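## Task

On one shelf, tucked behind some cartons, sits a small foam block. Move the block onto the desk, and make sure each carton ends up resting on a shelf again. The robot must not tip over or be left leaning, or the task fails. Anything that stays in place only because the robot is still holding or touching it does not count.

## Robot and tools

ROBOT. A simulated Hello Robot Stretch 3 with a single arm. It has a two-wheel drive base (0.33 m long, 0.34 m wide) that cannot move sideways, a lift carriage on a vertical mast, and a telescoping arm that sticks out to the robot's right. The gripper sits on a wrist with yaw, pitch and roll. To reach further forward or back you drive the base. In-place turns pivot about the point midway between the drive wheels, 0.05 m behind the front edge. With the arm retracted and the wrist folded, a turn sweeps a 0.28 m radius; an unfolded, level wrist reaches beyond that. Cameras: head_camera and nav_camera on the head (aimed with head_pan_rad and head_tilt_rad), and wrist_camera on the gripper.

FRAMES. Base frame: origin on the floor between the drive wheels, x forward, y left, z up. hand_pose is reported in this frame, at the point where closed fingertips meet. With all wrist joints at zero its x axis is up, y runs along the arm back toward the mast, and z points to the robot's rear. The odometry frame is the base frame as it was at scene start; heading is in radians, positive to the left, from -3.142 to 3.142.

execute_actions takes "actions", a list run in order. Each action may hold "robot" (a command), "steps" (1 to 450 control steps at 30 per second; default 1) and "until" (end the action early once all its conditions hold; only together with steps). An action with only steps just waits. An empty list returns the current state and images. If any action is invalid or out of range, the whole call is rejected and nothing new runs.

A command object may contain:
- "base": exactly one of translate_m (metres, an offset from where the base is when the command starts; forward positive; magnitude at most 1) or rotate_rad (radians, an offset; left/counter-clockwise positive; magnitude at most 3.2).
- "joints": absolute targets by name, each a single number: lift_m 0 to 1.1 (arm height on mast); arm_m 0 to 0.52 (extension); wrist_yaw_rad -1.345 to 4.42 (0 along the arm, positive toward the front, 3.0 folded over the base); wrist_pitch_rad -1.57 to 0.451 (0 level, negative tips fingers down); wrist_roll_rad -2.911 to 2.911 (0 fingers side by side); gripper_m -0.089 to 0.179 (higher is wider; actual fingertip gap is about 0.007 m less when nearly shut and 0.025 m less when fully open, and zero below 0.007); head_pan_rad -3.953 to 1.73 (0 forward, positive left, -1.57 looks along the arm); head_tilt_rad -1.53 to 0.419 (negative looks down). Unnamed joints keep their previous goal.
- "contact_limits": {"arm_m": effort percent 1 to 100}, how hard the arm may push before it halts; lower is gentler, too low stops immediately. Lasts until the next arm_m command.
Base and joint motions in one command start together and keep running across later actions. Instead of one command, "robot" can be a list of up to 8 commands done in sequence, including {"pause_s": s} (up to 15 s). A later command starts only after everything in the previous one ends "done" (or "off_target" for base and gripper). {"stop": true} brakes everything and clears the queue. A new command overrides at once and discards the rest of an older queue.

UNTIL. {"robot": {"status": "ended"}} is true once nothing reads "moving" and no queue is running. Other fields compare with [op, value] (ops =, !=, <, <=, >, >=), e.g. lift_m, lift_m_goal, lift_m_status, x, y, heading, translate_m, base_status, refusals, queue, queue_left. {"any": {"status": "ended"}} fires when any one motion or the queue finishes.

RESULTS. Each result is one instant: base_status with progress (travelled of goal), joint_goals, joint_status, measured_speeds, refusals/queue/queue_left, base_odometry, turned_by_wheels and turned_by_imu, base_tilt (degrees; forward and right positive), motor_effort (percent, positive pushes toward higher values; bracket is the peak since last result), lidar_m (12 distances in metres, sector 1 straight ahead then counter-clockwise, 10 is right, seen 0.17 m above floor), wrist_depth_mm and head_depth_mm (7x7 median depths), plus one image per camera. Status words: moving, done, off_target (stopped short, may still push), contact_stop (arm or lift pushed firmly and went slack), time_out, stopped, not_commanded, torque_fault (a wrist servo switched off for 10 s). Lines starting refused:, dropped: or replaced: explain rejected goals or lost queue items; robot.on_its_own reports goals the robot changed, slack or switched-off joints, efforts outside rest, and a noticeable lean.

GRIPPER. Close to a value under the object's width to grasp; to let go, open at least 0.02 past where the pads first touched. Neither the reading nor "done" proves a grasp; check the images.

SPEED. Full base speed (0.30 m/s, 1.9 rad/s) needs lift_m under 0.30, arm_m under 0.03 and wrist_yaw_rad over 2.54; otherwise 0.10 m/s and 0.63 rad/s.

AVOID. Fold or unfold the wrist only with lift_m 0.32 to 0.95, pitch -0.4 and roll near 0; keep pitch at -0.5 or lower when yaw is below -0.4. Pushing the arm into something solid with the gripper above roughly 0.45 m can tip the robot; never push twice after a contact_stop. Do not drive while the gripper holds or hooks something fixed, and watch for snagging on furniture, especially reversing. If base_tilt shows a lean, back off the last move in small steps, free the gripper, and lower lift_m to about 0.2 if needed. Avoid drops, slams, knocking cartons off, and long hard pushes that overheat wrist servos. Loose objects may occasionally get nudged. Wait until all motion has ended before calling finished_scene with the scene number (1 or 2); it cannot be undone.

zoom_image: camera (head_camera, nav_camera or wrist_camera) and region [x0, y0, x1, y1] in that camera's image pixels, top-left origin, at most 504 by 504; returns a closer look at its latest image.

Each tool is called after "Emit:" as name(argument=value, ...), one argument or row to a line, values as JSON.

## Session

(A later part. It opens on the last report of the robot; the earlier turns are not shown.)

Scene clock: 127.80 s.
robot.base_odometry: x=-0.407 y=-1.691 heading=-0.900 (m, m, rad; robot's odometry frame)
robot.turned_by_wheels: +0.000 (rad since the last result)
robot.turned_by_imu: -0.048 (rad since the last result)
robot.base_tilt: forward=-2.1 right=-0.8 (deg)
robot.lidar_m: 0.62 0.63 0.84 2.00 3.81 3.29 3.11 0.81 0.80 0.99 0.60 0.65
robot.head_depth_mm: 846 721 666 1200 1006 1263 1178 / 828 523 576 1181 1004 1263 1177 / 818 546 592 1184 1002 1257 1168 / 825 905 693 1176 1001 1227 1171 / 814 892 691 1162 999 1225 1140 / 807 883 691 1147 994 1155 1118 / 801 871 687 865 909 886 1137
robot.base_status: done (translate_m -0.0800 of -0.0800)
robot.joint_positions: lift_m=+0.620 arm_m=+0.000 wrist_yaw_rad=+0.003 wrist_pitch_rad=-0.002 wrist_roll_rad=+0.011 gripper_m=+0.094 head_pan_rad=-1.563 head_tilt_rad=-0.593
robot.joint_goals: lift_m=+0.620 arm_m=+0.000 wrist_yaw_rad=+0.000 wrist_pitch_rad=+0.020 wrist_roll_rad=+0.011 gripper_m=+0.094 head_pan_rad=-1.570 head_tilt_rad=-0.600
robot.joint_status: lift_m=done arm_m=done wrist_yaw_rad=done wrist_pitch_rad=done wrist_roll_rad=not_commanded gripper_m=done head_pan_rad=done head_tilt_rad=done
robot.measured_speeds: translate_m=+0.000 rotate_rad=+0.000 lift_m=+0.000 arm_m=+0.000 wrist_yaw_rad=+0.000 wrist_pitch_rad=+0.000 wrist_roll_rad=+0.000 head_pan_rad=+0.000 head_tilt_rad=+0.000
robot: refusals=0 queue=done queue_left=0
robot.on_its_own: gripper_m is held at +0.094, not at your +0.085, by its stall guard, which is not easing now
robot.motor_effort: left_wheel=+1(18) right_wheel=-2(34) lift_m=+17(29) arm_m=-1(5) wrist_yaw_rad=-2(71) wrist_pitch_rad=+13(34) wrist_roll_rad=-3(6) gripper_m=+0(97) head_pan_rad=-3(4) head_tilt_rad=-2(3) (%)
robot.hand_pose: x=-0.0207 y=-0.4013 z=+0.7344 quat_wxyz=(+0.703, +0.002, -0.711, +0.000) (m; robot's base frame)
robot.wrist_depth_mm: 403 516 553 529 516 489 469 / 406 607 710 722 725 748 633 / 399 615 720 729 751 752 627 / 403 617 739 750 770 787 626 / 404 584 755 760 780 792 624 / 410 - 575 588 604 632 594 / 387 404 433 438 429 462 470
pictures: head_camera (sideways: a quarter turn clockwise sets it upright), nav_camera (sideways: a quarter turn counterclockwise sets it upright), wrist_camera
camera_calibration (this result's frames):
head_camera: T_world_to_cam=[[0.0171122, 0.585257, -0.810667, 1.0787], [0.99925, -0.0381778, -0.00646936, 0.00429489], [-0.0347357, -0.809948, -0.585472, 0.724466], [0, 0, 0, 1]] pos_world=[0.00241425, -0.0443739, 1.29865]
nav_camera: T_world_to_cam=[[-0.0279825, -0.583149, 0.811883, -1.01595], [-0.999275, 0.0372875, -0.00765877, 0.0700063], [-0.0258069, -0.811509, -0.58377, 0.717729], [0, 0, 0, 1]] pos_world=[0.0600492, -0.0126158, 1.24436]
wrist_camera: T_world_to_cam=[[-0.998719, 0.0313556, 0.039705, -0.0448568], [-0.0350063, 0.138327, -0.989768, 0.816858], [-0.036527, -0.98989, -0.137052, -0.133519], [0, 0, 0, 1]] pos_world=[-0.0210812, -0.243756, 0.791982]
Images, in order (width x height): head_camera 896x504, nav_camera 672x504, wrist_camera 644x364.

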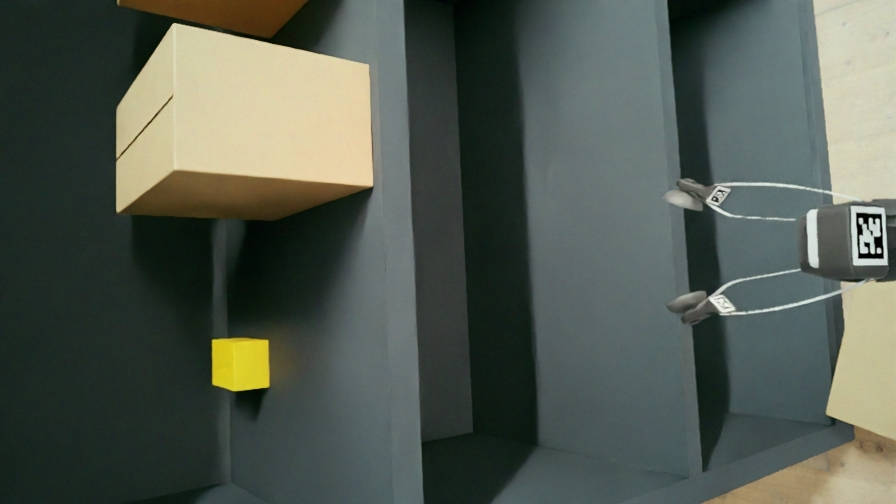

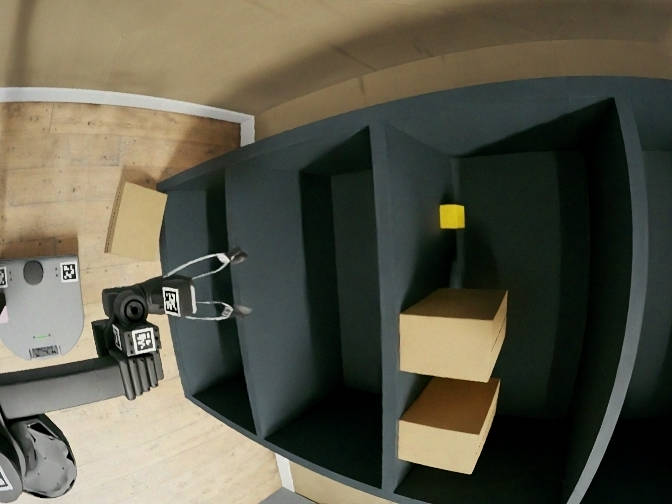

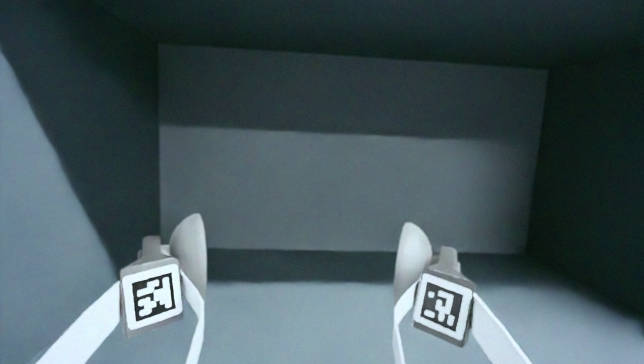

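Emit:
execute_actions(
  actions=[
    {"robot":[{"joints":{"head_tilt_rad":-1.2,"head_pan_rad":-1.1,"gripper_m":0}}],"steps":150,"until":{"robot":{"status":"ended"}}},
  ],
)

Scene clock: 134.23 s.
robot.base_odometry: x=-0.407 y=-1.691 heading=-0.900 (m, m, rad; robot's odometry frame)
robot.turned_by_wheels: +0.000 (rad since the last result)
robot.turned_by_imu: +0.001 (rad since the last result)
robot.base_tilt: forward=-2.1 right=-0.8 (deg)
robot.lidar_m: 0.62 0.63 0.83 2.00 3.81 3.26 3.10 0.81 0.80 0.99 0.60 0.65
robot.head_depth_mm: 973 922 874 1309 1299 1185 1133 / 982 916 1324 1318 - - - / 978 912 1337 1299 1258 - - / 735 888 1319 1229 1277 - - / 696 1471 1427 1323 1262 1184 1100 / 1152 1335 1426 1340 1251 1173 1104 / 955 1083 1249 1319 1244 1169 1103
robot.base_status: done (translate_m -0.0800 of -0.0800)
robot.joint_positions: lift_m=+0.620 arm_m=+0.000 wrist_yaw_rad=+0.002 wrist_pitch_rad=-0.002 wrist_roll_rad=+0.011 gripper_m=+0.000 head_pan_rad=-1.107 head_tilt_rad=-1.185
robot.joint_goals: lift_m=+0.620 arm_m=+0.000 wrist_yaw_rad=+0.000 wrist_pitch_rad=+0.020 wrist_roll_rad=+0.011 gripper_m=+0.000 head_pan_rad=-1.100 head_tilt_rad=-1.200
robot.joint_status: lift_m=done arm_m=done wrist_yaw_rad=done wrist_pitch_rad=done wrist_roll_rad=not_commanded gripper_m=done head_pan_rad=done head_tilt_rad=done
robot.measured_speeds: translate_m=+0.000 rotate_rad=+0.000 lift_m=+0.000 arm_m=+0.000 wrist_yaw_rad=+0.000 wrist_pitch_rad=+0.000 wrist_roll_rad=+0.000 head_pan_rad=+0.000 head_tilt_rad=+0.000
robot: refusals=0 queue=done queue_left=0
robot.motor_effort: left_wheel=+1(1) right_wheel=-2(2) lift_m=+17(17) arm_m=-1(2) wrist_yaw_rad=-2(2) wrist_pitch_rad=+13(13) wrist_roll_rad=-2(2) gripper_m=-3(81) head_pan_rad=+2(27) head_tilt_rad=-7(36) (%)
robot.hand_pose: x=-0.0208 y=-0.4013 z=+0.7344 quat_wxyz=(+0.703, +0.002, -0.711, +0.000) (m; robot's base frame)
robot.wrist_depth_mm: 399 516 550 528 507 489 472 / 404 608 712 710 729 754 627 / 399 624 728 747 748 766 632 / 402 622 734 758 771 775 623 / 400 621 745 762 774 803 629 / 406 539 602 - 617 632 594 / 398 423 412 424 457 463 465
pictures: head_camera (sideways: a quarter turn clockwise sets it upright), nav_camera (sideways: a quarter turn counterclockwise sets it upright), wrist_camera
camera_calibration (this result's frames):
head_camera: T_world_to_cam=[[-0.400148, 0.848405, -0.34654, 0.476546], [0.908816, 0.416058, -0.0308048, 0.0365139], [0.118046, -0.327268, -0.937529, 1.18127], [0, 0, 0, 1]] pos_world=[0.0180605, -0.0329044, 1.27374]
nav_camera: T_world_to_cam=[[0.38993, -0.85224, 0.348771, -0.415117], [-0.912038, -0.409685, 0.0185817, 0.0353163], [0.12705, -0.325338, -0.937024, 1.17609], [0, 0, 0, 1]] pos_world=[0.0446537, 0.0433162, 1.24615]
wrist_camera: T_world_to_cam=[[-0.998708, 0.0317092, 0.0397049, -0.0448051], [-0.0349571, 0.138339, -0.989768, 0.816861], [-0.0368775, -0.989877, -0.137052, -0.133525], [0, 0, 0, 1]] pos_world=[-0.0211162, -0.243756, 0.791982]
Images, in order (width x height): head_camera 896x504, nav_camera 672x504, wrist_camera 644x364.

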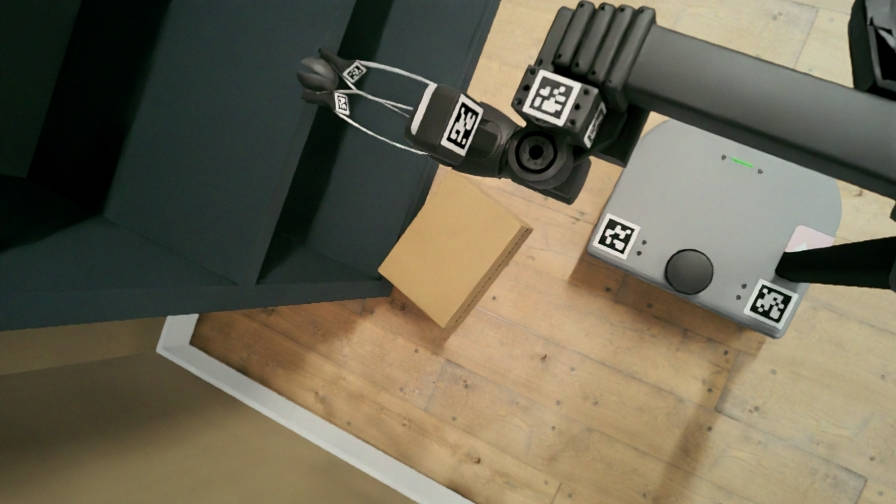

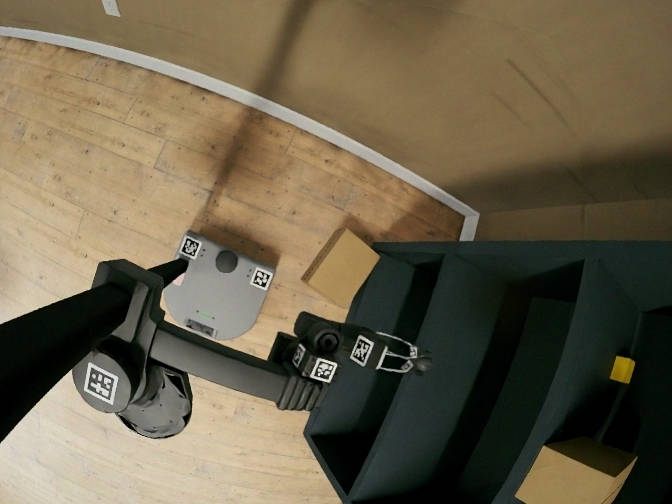

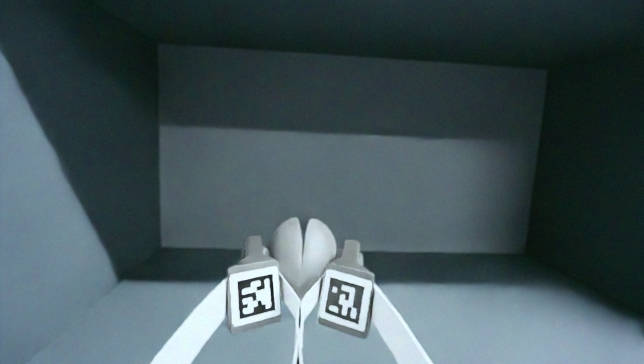

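Emit:
execute_actions(
  actions=[
    {"robot":[{"base":{"rotate_rad":0.05},"joints":{"lift_m":0.3,"wrist_pitch_rad":-0.25,"arm_m":0.03,"head_pan_rad":-1.8,"head_tilt_rad":-1.1}},{"base":{"translate_m":0.37}},{"joints":{"lift_m":0.01}},{"base":{"translate_m":-0.33}}],"steps":450,"until":{"robot":{"status":"ended"}}},
    {"steps":150,"until":{"robot":{"status":"ended"}}},
  ],
)

Scene clock: 149.17 s.
robot.base_odometry: x=-0.162 y=-1.969 heading=-0.850 (m, m, rad; robot's odometry frame)
robot.turned_by_wheels: +0.050 (rad since the last result)
robot.turned_by_imu: +0.051 (rad since the last result)
robot.base_tilt: forward=-2.0 right=-0.8 (deg)
robot.lidar_m: 0.25 0.26 0.35 0.95 3.86 3.61 2.82 1.10 1.03 0.98 0.35 0.26
robot.head_depth_mm: 1096 1007 1415 1395 1295 1193 1106 / 1073 1001 1407 1373 1296 1211 1079 / 1066 994 1389 1275 1257 - - / 1042 993 934 1330 1268 - - / 562 742 1238 1376 1281 1179 1093 / 980 1215 1479 1394 1278 1163 1056 / 962 1175 1401 1262 1044 872 753
robot.base_status: done (translate_m +0.3700 of +0.3700)
robot.joint_positions: lift_m=+0.077 arm_m=+0.030 wrist_yaw_rad=+0.006 wrist_pitch_rad=-0.283 wrist_roll_rad=+0.011 gripper_m=+0.000 head_pan_rad=-1.793 head_tilt_rad=-1.099
robot.joint_goals: lift_m=+0.077 arm_m=+0.030 wrist_yaw_rad=+0.000 wrist_pitch_rad=-0.250 wrist_roll_rad=+0.011 gripper_m=+0.000 head_pan_rad=-1.800 head_tilt_rad=-1.100
robot.joint_status: lift_m=contact_stop arm_m=done wrist_yaw_rad=done wrist_pitch_rad=done wrist_roll_rad=not_commanded gripper_m=done head_pan_rad=done head_tilt_rad=done
robot.measured_speeds: translate_m=+0.000 rotate_rad=+0.000 lift_m=+0.016 arm_m=+0.000 wrist_yaw_rad=-0.060 wrist_pitch_rad=+0.144 wrist_roll_rad=+0.000 head_pan_rad=+0.000 head_tilt_rad=+0.000
robot: refusals=0 queue=dropped queue_left=0
robot.on_its_own: lift_m is slack since a contact_stop, until your next command for it (your +0.010 is given up)
robot.motor_effort: left_wheel=-3(6) right_wheel=+1(6) lift_m=+12(42) arm_m=-3(2) wrist_yaw_rad=-3(6) wrist_pitch_rad=+14(37) wrist_roll_rad=-2(2) gripper_m=-3(3) head_pan_rad=-3(34) head_tilt_rad=+0(11) (%)
robot.hand_pose: x=-0.0201 y=-0.4147 z=+0.1213 quat_wxyz=(+0.697, +0.101, -0.703, -0.098) (m; robot's base frame)
robot.wrist_depth_mm: 361 519 658 654 241 652 649 / 364 527 688 684 256 691 686 / 368 509 704 706 271 605 634 / 352 474 519 528 290 269 396 / 342 382 398 428 303 204 198 / 303 308 324 - 317 163 156 / 254 259 256 261 266 138 129
pictures: head_camera (sideways: a quarter turn clockwise sets it upright), nav_camera (sideways: a quarter turn counterclockwise sets it upright), wrist_camera
ARM HIT: the arm struck its own base hard.
dropped: robot: command 2 of its queue: lift_m: contact_stop
camera_calibration (this result's frames):
head_camera: T_world_to_cam=[[0.22055, 0.877727, -0.425386, 0.575452], [0.966214, -0.256241, -0.0277667, 0.0322117], [-0.133373, -0.40489, -0.904586, 1.14002], [0, 0, 0, 1]] pos_world=[-0.0059914, -0.0352533, 1.27693]
nav_camera: T_world_to_cam=[[-0.230844, -0.874039, 0.427511, -0.513885], [-0.964906, 0.262169, 0.0149783, 0.0403282], [-0.125172, -0.40905, -0.903886, 1.13459], [0, 0, 0, 1]] pos_world=[0.0623045, 0.00437652, 1.24463]
wrist_camera: T_world_to_cam=[[-0.998721, 0.0162932, 0.0478565, -0.026743], [-0.0370874, 0.407162, -0.912603, 0.313983], [-0.0343546, -0.913211, -0.406037, -0.166304], [0, 0, 0, 1]] pos_world=[-0.0207773, -0.279277, 0.220295]
Images, in order (width x height): head_camera 896x504, nav_camera 672x504, wrist_camera 644x364.

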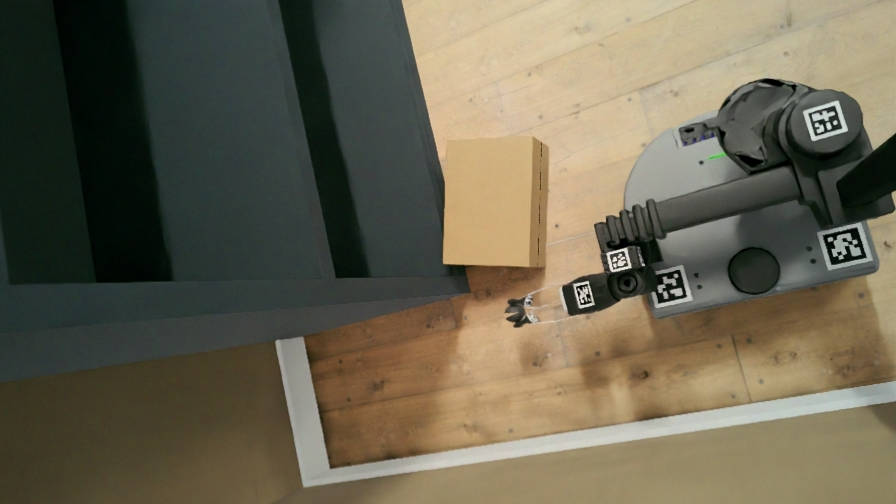

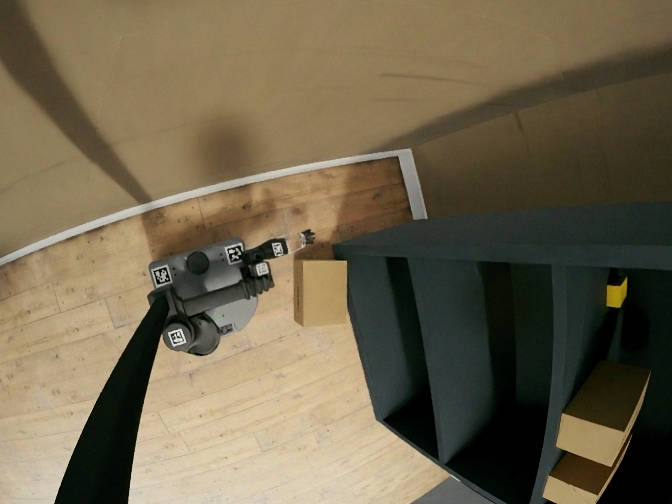

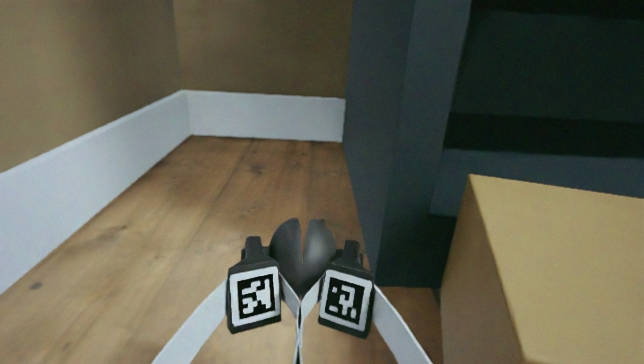

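Emit:
execute_actions(
  actions=[
    {"robot":[{"joints":{"lift_m":0.1,"wrist_pitch_rad":-0.65,"arm_m":0.1}},{"base":{"translate_m":-0.3}}],"steps":450,"until":{"robot":{"status":"ended"}}},
  ],
)

Scene clock: 157.30 s.
robot.base_odometry: x=-0.360 y=-1.744 heading=-0.850 (m, m, rad; robot's odometry frame)
robot.turned_by_wheels: +0.000 (rad since the last result)
robot.turned_by_imu: +0.003 (rad since the last result)
robot.base_tilt: forward=-2.1 right=-0.8 (deg)
robot.lidar_m: 0.55 0.57 0.77 2.00 3.86 3.30 2.53 0.85 0.93 0.69 0.57 0.57
robot.head_depth_mm: 1070 1004 1275 1404 1292 1193 1108 / 1082 999 1411 1387 1287 1216 1084 / 1064 991 1389 1356 1288 - - / 1044 990 934 1268 1224 - - / 1009 985 916 1336 1267 1184 1099 / 978 988 900 1323 1278 1178 1092 / 955 978 880 1261 1272 1174 1093
robot.base_status: done (translate_m -0.3000 of -0.3000)
robot.joint_positions: lift_m=+0.100 arm_m=+0.100 wrist_yaw_rad=+0.002 wrist_pitch_rad=-0.662 wrist_roll_rad=+0.011 gripper_m=+0.000 head_pan_rad=-1.793 head_tilt_rad=-1.099
robot.joint_goals: lift_m=+0.100 arm_m=+0.100 wrist_yaw_rad=+0.000 wrist_pitch_rad=-0.650 wrist_roll_rad=+0.011 gripper_m=+0.000 head_pan_rad=-1.800 head_tilt_rad=-1.100
robot.joint_status: lift_m=done arm_m=done wrist_yaw_rad=done wrist_pitch_rad=done wrist_roll_rad=not_commanded gripper_m=done head_pan_rad=done head_tilt_rad=done
robot.measured_speeds: translate_m=+0.000 rotate_rad=+0.000 lift_m=+0.000 arm_m=+0.000 wrist_yaw_rad=+0.000 wrist_pitch_rad=+0.000 wrist_roll_rad=+0.000 head_pan_rad=+0.000 head_tilt_rad=+0.000
robot: refusals=0 queue=done queue_left=0
robot.motor_effort: left_wheel=-2(8) right_wheel=+1(2) lift_m=+25(26) arm_m=+4(6) wrist_yaw_rad=-1(2) wrist_pitch_rad=+7(15) wrist_roll_rad=-2(2) gripper_m=-3(2) head_pan_rad=-4(4) head_tilt_rad=-1(0) (%)
robot.hand_pose: x=-0.0212 y=-0.4318 z=+0.0620 quat_wxyz=(+0.665, +0.229, -0.672, -0.231) (m; robot's base frame)
robot.wrist_depth_mm: 258 289 300 313 325 340 356 / 228 232 239 245 167 173 180 / 244 243 242 236 139 141 146 / 263 264 266 265 121 120 122 / 231 235 241 237 108 104 106 / 208 210 217 - 95 92 93 / 187 190 189 192 85 82 83
pictures: head_camera (sideways: a quarter turn clockwise sets it upright), nav_camera (sideways: a quarter turn counterclockwise sets it upright), wrist_camera
camera_calibration (this result's frames):
head_camera: T_world_to_cam=[[0.220552, 0.877726, -0.425386, 0.575451], [0.966213, -0.256244, -0.0277667, 0.0322117], [-0.133374, -0.40489, -0.904586, 1.14002], [0, 0, 0, 1]] pos_world=[-0.0059915, -0.0352533, 1.27693]
nav_camera: T_world_to_cam=[[-0.230847, -0.874039, 0.427511, -0.513885], [-0.964905, 0.262172, 0.0149783, 0.0403281], [-0.125173, -0.40905, -0.903886, 1.13459], [0, 0, 0, 1]] pos_world=[0.0623045, 0.00437637, 1.24463]
wrist_camera: T_world_to_cam=[[-0.998612, 0.0011314, 0.0526648, -0.0315484], [-0.0359294, 0.716489, -0.696672, 0.386971], [-0.038522, -0.697597, -0.715454, -0.0939311], [0, 0, 0, 1]] pos_world=[-0.0212194, -0.342751, 0.20405]
Images, in order (width x height): head_camera 896x504, nav_camera 672x504, wrist_camera 644x364.

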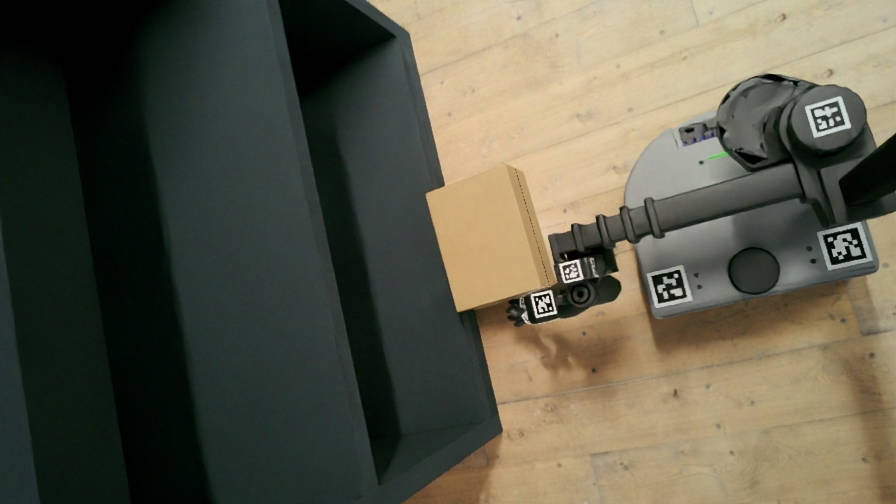

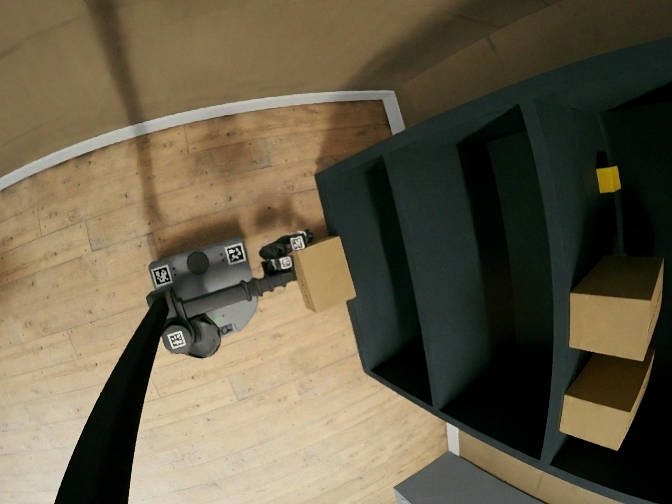

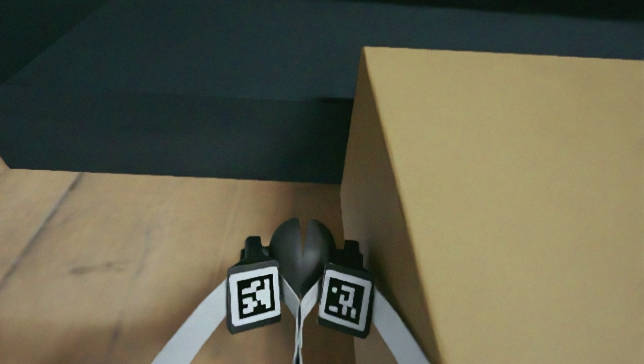

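Emit:
execute_actions(
  actions=[
    {"robot":[{"base":{"translate_m":0.03}},{"joints":{"lift_m":0.17,"wrist_pitch_rad":-1.0,"arm_m":0.0}},{"base":{"translate_m":-0.17},"joints":{"gripper_m":0.08}}],"steps":450,"until":{"robot":{"status":"ended"}}},
    {"robot":{"joints":{"arm_m":0.14},"contact_limits":{"arm_m":25}},"steps":90,"until":{"robot":{"status":"ended"}}},
    {"robot":{"joints":{"arm_m":0.3,"lift_m":0.3},"contact_limits":{"arm_m":40}},"steps":120,"until":{"robot":{"status":"ended"}}},
  ],
)

Scene clock: 172.40 s.
robot.base_odometry: x=-0.453 y=-1.639 heading=-0.850 (m, m, rad; robot's odometry frame)
robot.turned_by_wheels: +0.000 (rad since the last result)
robot.turned_by_imu: +0.011 (rad since the last result)
robot.base_tilt: forward=-4.8 right=-5.0 (deg)
robot.lidar_m: 0.69 0.72 0.99 2.15 2.04 2.08 2.38 1.45 0.43 0.42 0.65 0.72
robot.head_depth_mm: 811 916 1530 1428 1292 1196 1077 / 1011 1038 1247 1411 1305 1214 - / 1116 1061 1445 1398 1315 - - / 1089 1070 996 1388 1296 - - / 1056 1076 981 1173 1319 1205 1105 / 1024 1078 973 1370 1323 1207 1112 / 997 1090 960 1380 1333 1211 1112
robot.base_status: done (translate_m -0.1700 of -0.1700)
robot.joint_positions: lift_m=+0.311 arm_m=+0.298 wrist_yaw_rad=-0.006 wrist_pitch_rad=-1.500 wrist_roll_rad=+0.011 gripper_m=+0.080 head_pan_rad=-1.794 head_tilt_rad=-1.099
robot.joint_goals: lift_m=+0.311 arm_m=+0.300 wrist_yaw_rad=+0.000 wrist_pitch_rad=-1.000 wrist_roll_rad=+0.011 gripper_m=+0.080 head_pan_rad=-1.800 head_tilt_rad=-1.100
robot.joint_status: lift_m=contact_stop arm_m=done wrist_yaw_rad=done wrist_pitch_rad=done wrist_roll_rad=not_commanded gripper_m=done head_pan_rad=done head_tilt_rad=done
robot.measured_speeds: translate_m=+0.000 rotate_rad=+0.000 lift_m=+0.020 arm_m=+0.000 wrist_yaw_rad=+0.000 wrist_pitch_rad=+0.000 wrist_roll_rad=+0.000 head_pan_rad=+0.000 head_tilt_rad=+0.000
robot: refusals=0 queue=dropped queue_left=0
robot.on_its_own: base_tilt is 4.9 degrees off its reading at the scene's start (forward=-2.1 right=-0.9); lift_m is slack since a contact_stop, until your next command for it (your +0.300 is given up)
robot.motor_effort: left_wheel=-2(9) right_wheel=+0(6) lift_m=+8(28) arm_m=+15(37) wrist_yaw_rad=+4(5) wrist_pitch_rad=+100(100) wrist_roll_rad=-2(3) gripper_m=-3(80) head_pan_rad=-3(4) head_tilt_rad=-1(1) (%)
robot.contact_limits: arm_m 40 (drawing in: default 21, maximum 34; extending or still: default 28, maximum 46)
robot.hand_pose: x=-0.0216 y=-0.4374 z=+0.1927 quat_wxyz=(+0.513, +0.478, -0.521, -0.487) (m; robot's base frame)
robot.wrist_depth_mm: 314 315 314 315 314 314 317 / 168 154 162 170 179 190 314 / 150 147 145 144 143 142 144 / 390 159 158 157 155 154 158 / 390 174 172 171 167 168 391 / 391 189 190 189 - 185 386 / 389 388 388 391 390 390 389
pictures: head_camera (sideways: a quarter turn clockwise sets it upright), nav_camera (sideways: a quarter turn counterclockwise sets it upright), wrist_camera
camera_calibration (this result's frames):
head_camera: T_world_to_cam=[[0.221176, 0.87731, -0.42592, 0.576143], [0.966011, -0.257008, -0.027745, 0.0321847], [-0.133806, -0.405307, -0.904335, 1.13969], [0, 0, 0, 1]] pos_world=[-0.00602203, -0.0352583, 1.27695]
nav_camera: T_world_to_cam=[[-0.231467, -0.873614, 0.428045, -0.514576], [-0.9647, 0.262927, 0.014953, 0.0403598], [-0.125608, -0.409473, -0.903634, 1.13427], [0, 0, 0, 1]] pos_world=[0.0623004, 0.00429991, 1.24462]
wrist_camera: T_world_to_cam=[[-0.998807, -0.0310175, 0.0377262, -0.0499947], [-0.0284528, 0.997366, 0.066715, 0.457984], [-0.0396962, 0.065562, -0.997059, 0.383727], [0, 0, 0, 1]] pos_world=[-0.0216715, -0.483486, 0.35393]
Images, in order (width x height): head_camera 896x504, nav_camera 672x504, wrist_camera 644x364.

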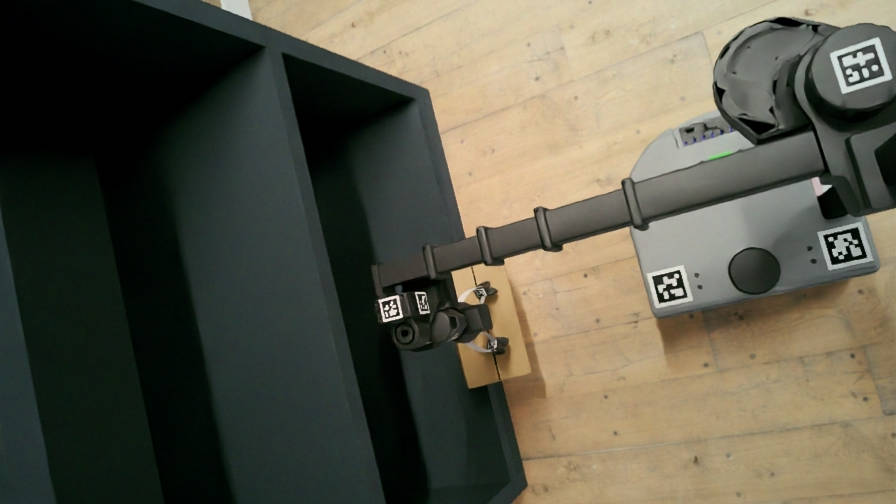

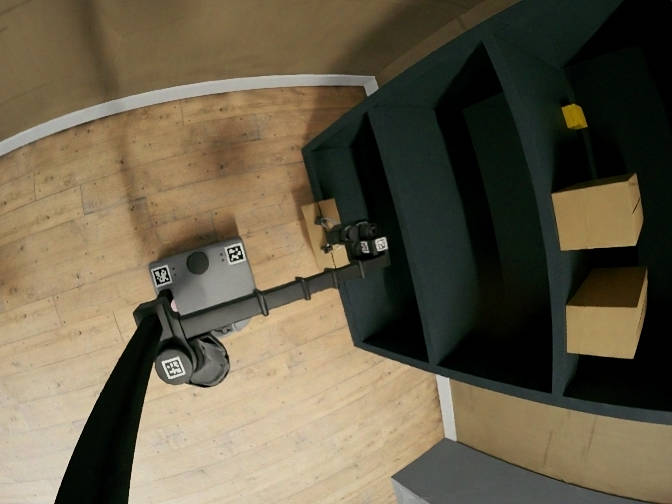

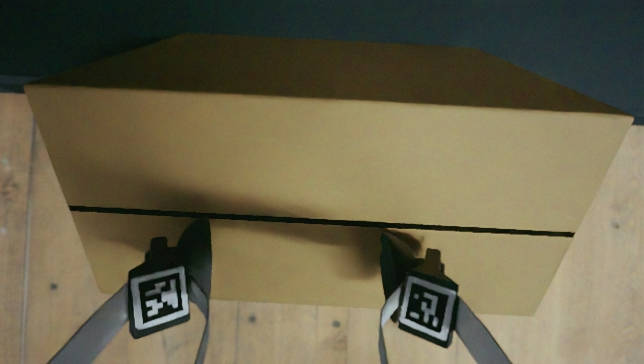

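Emit:
execute_actions(
  actions=[
    {"robot":{"joints":{"lift_m":0.45,"wrist_pitch_rad":-1.3,"head_pan_rad":-1.57,"head_tilt_rad":-1.1}},"steps":150,"until":{"robot":{"status":"ended"}}},
  ],
)

Scene clock: 184.90 s.
robot.base_odometry: x=-0.453 y=-1.639 heading=-0.850 (m, m, rad; robot's odometry frame)
robot.turned_by_wheels: +0.000 (rad since the last result)
robot.turned_by_imu: -0.028 (rad since the last result)
robot.base_tilt: forward=-2.1 right=-0.8 (deg)
robot.lidar_m: 0.69 0.71 0.96 2.40 3.83 3.17 2.39 1.47 0.75 0.99 0.63 0.72
robot.head_depth_mm: 1024 1011 935 1365 1295 1200 - / 1016 1002 931 1358 1294 1211 - / 1004 1004 927 1356 1226 - - / 995 995 922 1333 1188 - - / 993 992 919 1349 1239 1182 1088 / 984 987 916 1340 1278 1182 1092 / 976 986 910 1321 1266 1176 1087
robot.base_status: done (translate_m -0.1700 of -0.1700)
robot.joint_positions: lift_m=+0.450 arm_m=+0.300 wrist_yaw_rad=+0.000 wrist_pitch_rad=-1.300 wrist_roll_rad=+0.011 gripper_m=+0.080 head_pan_rad=-1.577 head_tilt_rad=-1.094
robot.joint_goals: lift_m=+0.450 arm_m=+0.300 wrist_yaw_rad=+0.000 wrist_pitch_rad=-1.300 wrist_roll_rad=+0.011 gripper_m=+0.080 head_pan_rad=-1.570 head_tilt_rad=-1.100
robot.joint_status: lift_m=done arm_m=done wrist_yaw_rad=done wrist_pitch_rad=done wrist_roll_rad=not_commanded gripper_m=done head_pan_rad=done head_tilt_rad=done
robot.measured_speeds: translate_m=+0.000 rotate_rad=+0.000 lift_m=+0.000 arm_m=+0.000 wrist_yaw_rad=+0.000 wrist_pitch_rad=+0.000 wrist_roll_rad=+0.000 head_pan_rad=+0.000 head_tilt_rad=+0.000
robot: refusals=0 queue=done queue_left=0
robot.motor_effort: left_wheel=+0(24) right_wheel=-1(31) lift_m=+25(27) arm_m=+2(19) wrist_yaw_rad=+0(4) wrist_pitch_rad=+0(100) wrist_roll_rad=-2(2) gripper_m=+0(6) head_pan_rad=+3(21) head_tilt_rad=-3(3) (%)
robot.contact_limits: arm_m 40 (drawing in: default 21, maximum 34; extending or still: default 28, maximum 46)
robot.hand_pose: x=-0.0216 y=-0.4900 z=+0.3351 quat_wxyz=(+0.560, +0.426, -0.565, -0.431) (m; robot's base frame)
robot.wrist_depth_mm: 429 435 444 450 458 464 470 / 421 423 432 442 443 450 460 / 413 418 428 431 437 446 453 / 410 411 414 422 432 438 442 / 471 475 480 490 496 501 505 / 461 465 417 480 - 495 496 / 451 456 352 357 361 484 488
pictures: head_camera (sideways: a quarter turn clockwise sets it upright), nav_camera (sideways: a quarter turn counterclockwise sets it upright), wrist_camera
camera_calibration (this result's frames):
head_camera: T_world_to_cam=[[0.027219, 0.90209, -0.430689, 0.583538], [0.998683, -0.0432871, -0.0275506, 0.0317325], [-0.0434964, -0.429372, -0.90208, 1.13621], [0, 0, 0, 1]] pos_world=[0.00184722, -0.0371718, 1.27715]
nav_camera: T_world_to_cam=[[-0.0380645, -0.900683, 0.432806, -0.521957], [-0.998676, 0.0492826, 0.0147267, 0.0408616], [-0.0345939, -0.431673, -0.901367, 1.13077], [0, 0, 0, 1]] pos_world=[0.060057, 0.0159888, 1.24454]
wrist_camera: T_world_to_cam=[[-0.998579, -0.0294684, 0.0443996, -0.0584849], [-0.0351296, 0.990539, -0.132661, 0.564234], [-0.0400702, -0.134032, -0.990167, 0.429098], [0, 0, 0, 1]] pos_world=[-0.0213865, -0.503106, 0.502327]
Images, in order (width x height): head_camera 896x504, nav_camera 672x504, wrist_camera 644x364.

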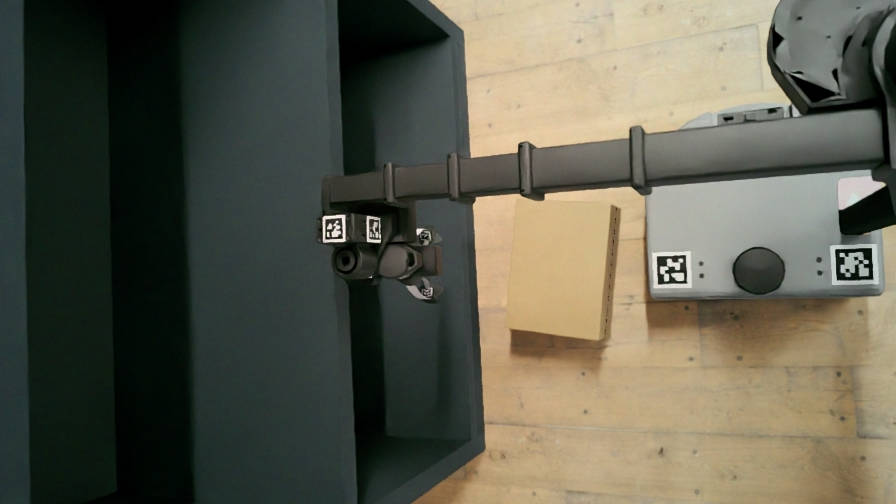

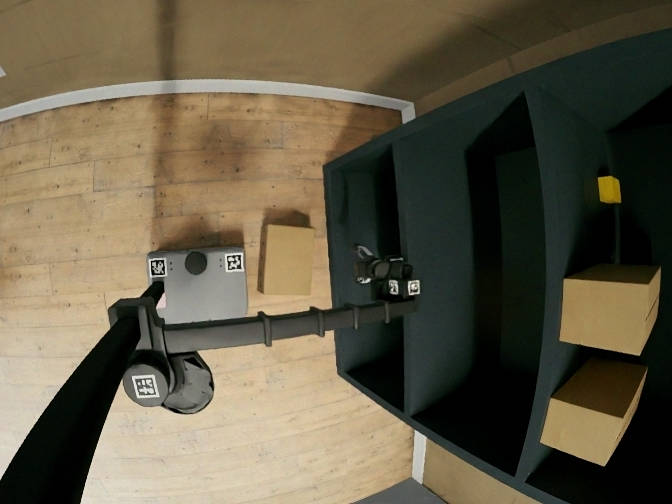

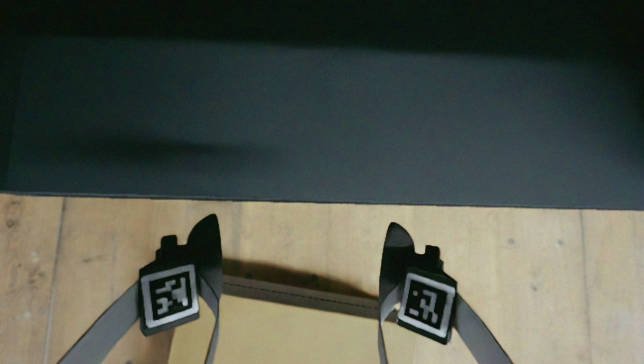

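Emit:
execute_actions(
  actions=[
    {"robot":[{"base":{"translate_m":0.04},"joints":{"arm_m":0.0,"gripper_m":0.06}},{"joints":{"lift_m":0.2}},{"joints":{"arm_m":0.15}},{"joints":{"arm_m":0.05,"lift_m":0.3}},{"joints":{"arm_m":0,"wrist_roll_rad":1.57,"wrist_pitch_rad":-0.7,"gripper_m":0.179}}],"steps":450,"until":{"robot":{"status":"ended"}}},
  ],
)

Scene clock: 204.20 s.
robot.base_odometry: x=-0.426 y=-1.669 heading=-0.850 (m, m, rad; robot's odometry frame)
robot.turned_by_wheels: +0.000 (rad since the last result)
robot.turned_by_imu: +0.003 (rad since the last result)
robot.base_tilt: forward=-2.1 right=-0.9 (deg)
robot.lidar_m: 0.65 0.67 0.90 2.26 3.82 3.21 2.42 0.79 0.78 0.99 0.61 0.68
robot.head_depth_mm: 1021 1007 933 1359 1299 1194 1119 / 1013 1004 931 1360 1289 1210 - / 1008 1004 928 1349 1281 - - / 998 996 925 1313 1236 - - / 990 994 917 1323 1261 1180 1097 / 986 987 917 1333 1280 1177 1094 / 948 959 900 1351 1275 1176 1091
robot.base_status: done (translate_m +0.0400 of +0.0400)
robot.joint_positions: lift_m=+0.300 arm_m=+0.000 wrist_yaw_rad=-0.001 wrist_pitch_rad=-0.715 wrist_roll_rad=+1.566 gripper_m=+0.179 head_pan_rad=-1.577 head_tilt_rad=-1.094
robot.joint_goals: lift_m=+0.300 arm_m=+0.000 wrist_yaw_rad=+0.000 wrist_pitch_rad=-0.700 wrist_roll_rad=+1.570 gripper_m=+0.179 head_pan_rad=-1.570 head_tilt_rad=-1.100
robot.joint_status: lift_m=done arm_m=done wrist_yaw_rad=done wrist_pitch_rad=done wrist_roll_rad=done gripper_m=done head_pan_rad=done head_tilt_rad=done
robot.measured_speeds: translate_m=+0.000 rotate_rad=+0.000 lift_m=+0.000 arm_m=+0.000 wrist_yaw_rad=+0.000 wrist_pitch_rad=+0.000 wrist_roll_rad=+0.000 head_pan_rad=+0.000 head_tilt_rad=+0.000
robot: refusals=0 queue=done queue_left=0
robot.motor_effort: left_wheel=+0(5) right_wheel=+0(4) lift_m=+25(26) arm_m=-5(5) wrist_yaw_rad=+1(1) wrist_pitch_rad=+9(13) wrist_roll_rad=+3(4) gripper_m=+0(84) head_pan_rad=+2(2) head_tilt_rad=-3(2) (%)
robot.hand_pose: x=-0.0217 y=-0.3229 z=+0.2522 quat_wxyz=(+0.003, +0.000, -0.937, -0.350) (m; robot's base frame)
robot.wrist_depth_mm: 589 684 533 360 265 314 272 / 609 691 544 334 276 314 274 / 611 701 558 338 279 321 276 / 623 720 564 339 290 326 277 / 626 727 575 343 297 335 278 / - 732 586 470 305 350 274 / 561 603 555 487 410 345 269
pictures: head_camera (sideways: a quarter turn clockwise sets it upright), nav_camera (sideways: a quarter turn counterclockwise sets it upright), wrist_camera
camera_calibration (this result's frames):
head_camera: T_world_to_cam=[[0.026898, 0.9021, -0.430689, 0.583539], [0.998698, -0.0429317, -0.0275506, 0.0317324], [-0.0433436, -0.429387, -0.90208, 1.13621], [0, 0, 0, 1]] pos_world=[0.00186044, -0.0371733, 1.27715]
nav_camera: T_world_to_cam=[[-0.037744, -0.900697, 0.432806, -0.521959], [-0.998694, 0.0489272, 0.0147267, 0.0408617], [-0.0344403, -0.431685, -0.901367, 1.13077], [0, 0, 0, 1]] pos_world=[0.0600513, 0.016008, 1.24454]
wrist_camera: T_world_to_cam=[[-0.0553744, 0.680574, -0.730584, 0.395213], [0.98961, 0.134648, 0.0504238, 0.0873993], [0.132689, -0.720201, -0.680959, 0.105801], [0, 0, 0, 1]] pos_world=[-0.0786451, -0.204542, 0.356376]
Images, in order (width x height): head_camera 896x504, nav_camera 672x504, wrist_camera 644x364.

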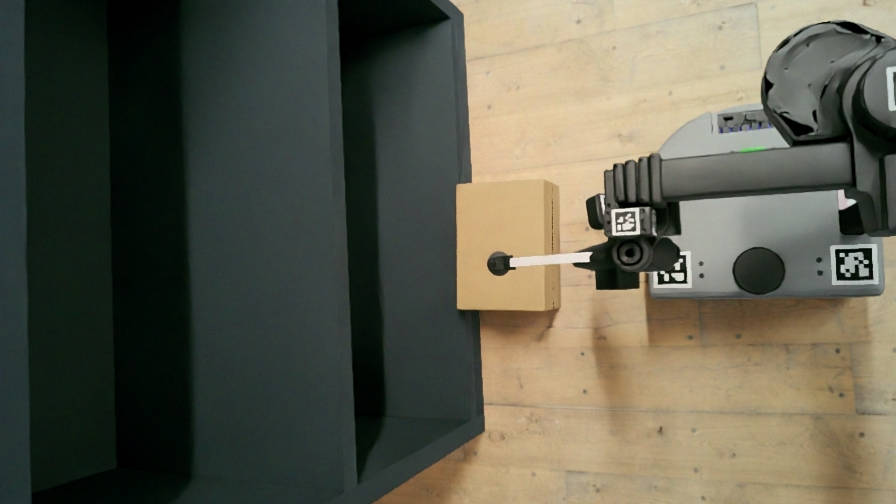

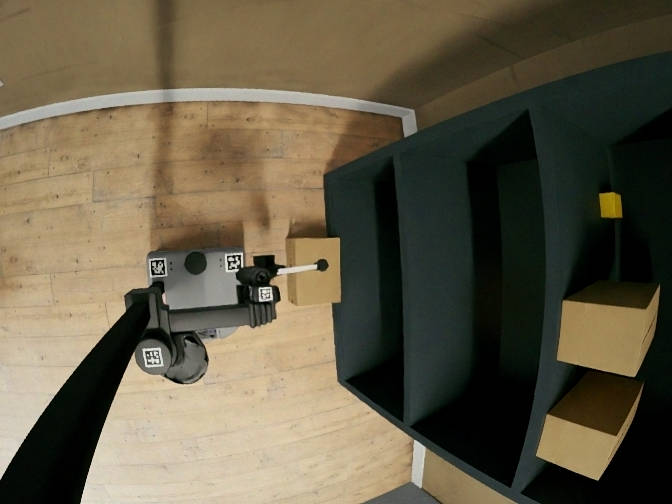

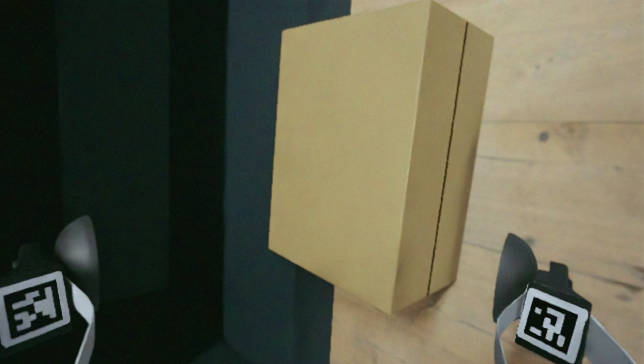

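Emit:
execute_actions(
  actions=[
    {"robot":[{"base":{"translate_m":-0.02},"joints":{"arm_m":0.04,"lift_m":0.125}},{"joints":{"arm_m":0.16},"contact_limits":{"arm_m":35}}],"steps":300,"until":{"robot":{"status":"ended"}}},
    {"robot":{"joints":{"arm_m":0.2,"lift_m":0.19},"contact_limits":{"arm_m":40}},"steps":90,"until":{"robot":{"status":"ended"}}},
  ],
)

Scene clock: 212.23 s.
robot.base_odometry: x=-0.440 y=-1.654 heading=-0.850 (m, m, rad; robot's odometry frame)
robot.turned_by_wheels: +0.000 (rad since the last result)
robot.turned_by_imu: +0.001 (rad since the last result)
robot.base_tilt: forward=-2.1 right=-0.9 (deg)
robot.lidar_m: 0.67 0.69 0.93 2.33 3.81 3.17 2.42 0.78 0.76 0.99 0.62 0.70
robot.head_depth_mm: 1022 1011 936 1359 1293 1193 1111 / 1013 1007 930 1363 1292 1201 - / 1004 1003 927 1350 1286 - - / 999 999 923 1334 1281 - - / 986 994 921 1326 1267 1186 1096 / 983 991 918 1339 1274 1183 1095 / 966 973 912 1331 1279 1174 1094
robot.base_status: done (translate_m -0.0200 of -0.0200)
robot.joint_positions: lift_m=+0.190 arm_m=+0.198 wrist_yaw_rad=-0.004 wrist_pitch_rad=-1.062 wrist_roll_rad=+1.562 gripper_m=+0.179 head_pan_rad=-1.577 head_tilt_rad=-1.094
robot.joint_goals: lift_m=+0.190 arm_m=+0.200 wrist_yaw_rad=+0.000 wrist_pitch_rad=-0.700 wrist_roll_rad=+1.570 gripper_m=+0.179 head_pan_rad=-1.570 head_tilt_rad=-1.100
robot.joint_status: lift_m=done arm_m=done wrist_yaw_rad=done wrist_pitch_rad=done wrist_roll_rad=done gripper_m=done head_pan_rad=done head_tilt_rad=done
robot.measured_speeds: translate_m=+0.000 rotate_rad=+0.000 lift_m=+0.000 arm_m=+0.000 wrist_yaw_rad=+0.000 wrist_pitch_rad=+0.000 wrist_roll_rad=+0.000 head_pan_rad=+0.000 head_tilt_rad=+0.000
robot: refusals=0 queue=done queue_left=0
robot.on_its_own: arm_m is at rest, and its effort (+19) is outside its rest range (-14 to +14); wrist_pitch_rad is at rest, and its effort (+100) is outside its rest range (-20 to +32)
robot.motor_effort: left_wheel=-3(6) right_wheel=+5(6) lift_m=+16(27) arm_m=+19(17) wrist_yaw_rad=+3(5) wrist_pitch_rad=+100(100) wrist_roll_rad=+4(8) gripper_m=-2(2) head_pan_rad=+3(2) head_tilt_rad=-3(4) (%)
robot.contact_limits: arm_m 40 (drawing in: default 21, maximum 34; extending or still: default 28, maximum 46)
robot.hand_pose: x=-0.0219 y=-0.4467 z=+0.0934 quat_wxyz=(+0.003, +0.000, -0.862, -0.507) (m; robot's base frame)
robot.wrist_depth_mm: 253 152 129 113 100 91 174 / 258 155 132 115 102 92 175 / 263 158 134 117 103 95 178 / 270 162 137 118 105 96 181 / 283 165 139 120 106 98 182 / - 168 142 122 107 98 182 / 294 173 144 124 109 101 180
pictures: head_camera (sideways: a quarter turn clockwise sets it upright), nav_camera (sideways: a quarter turn counterclockwise sets it upright), wrist_camera
dropped: robot: command 0 of its queue: lift_m: contact_stop
camera_calibration (this result's frames):
head_camera: T_world_to_cam=[[0.0267982, 0.902103, -0.430689, 0.58354], [0.998703, -0.0428212, -0.0275506, 0.0317323], [-0.0432961, -0.429392, -0.90208, 1.13621], [0, 0, 0, 1]] pos_world=[0.00186456, -0.0371737, 1.27715]
nav_camera: T_world_to_cam=[[-0.0376444, -0.900701, 0.432806, -0.52196], [-0.998699, 0.0488167, 0.0147267, 0.0408617], [-0.0343925, -0.431688, -0.901367, 1.13076], [0, 0, 0, 1]] pos_world=[0.0600495, 0.016014, 1.24454]
wrist_camera: T_world_to_cam=[[-0.0558331, 0.888417, -0.45563, 0.430581], [0.989758, 0.109298, 0.09183, 0.0971392], [0.131383, -0.445836, -0.88542, 0.0502163], [0, 0, 0, 1]] pos_world=[-0.0787012, -0.370764, 0.231728]
Images, in order (width x height): head_camera 896x504, nav_camera 672x504, wrist_camera 644x364.

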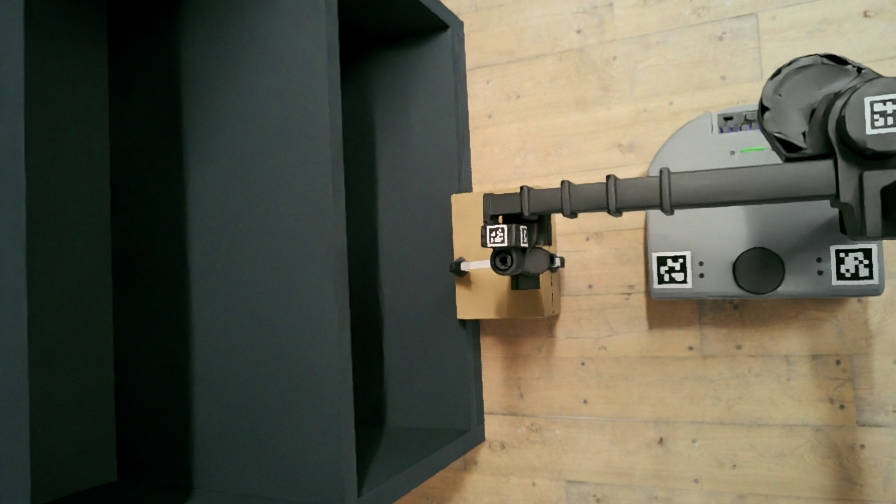

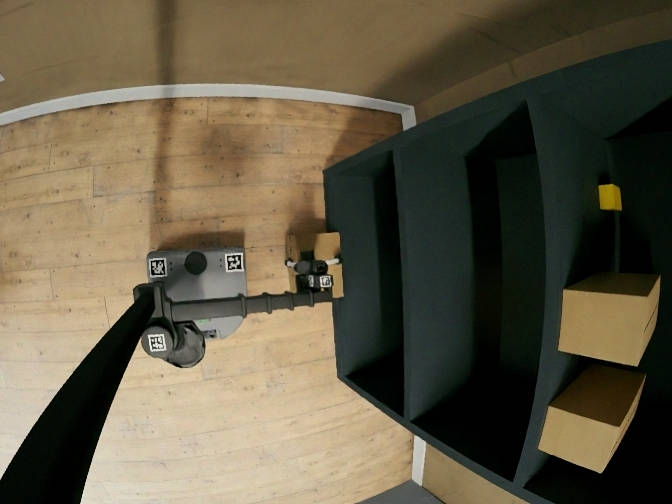

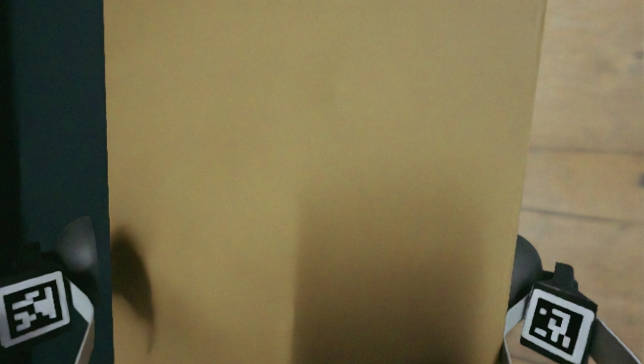

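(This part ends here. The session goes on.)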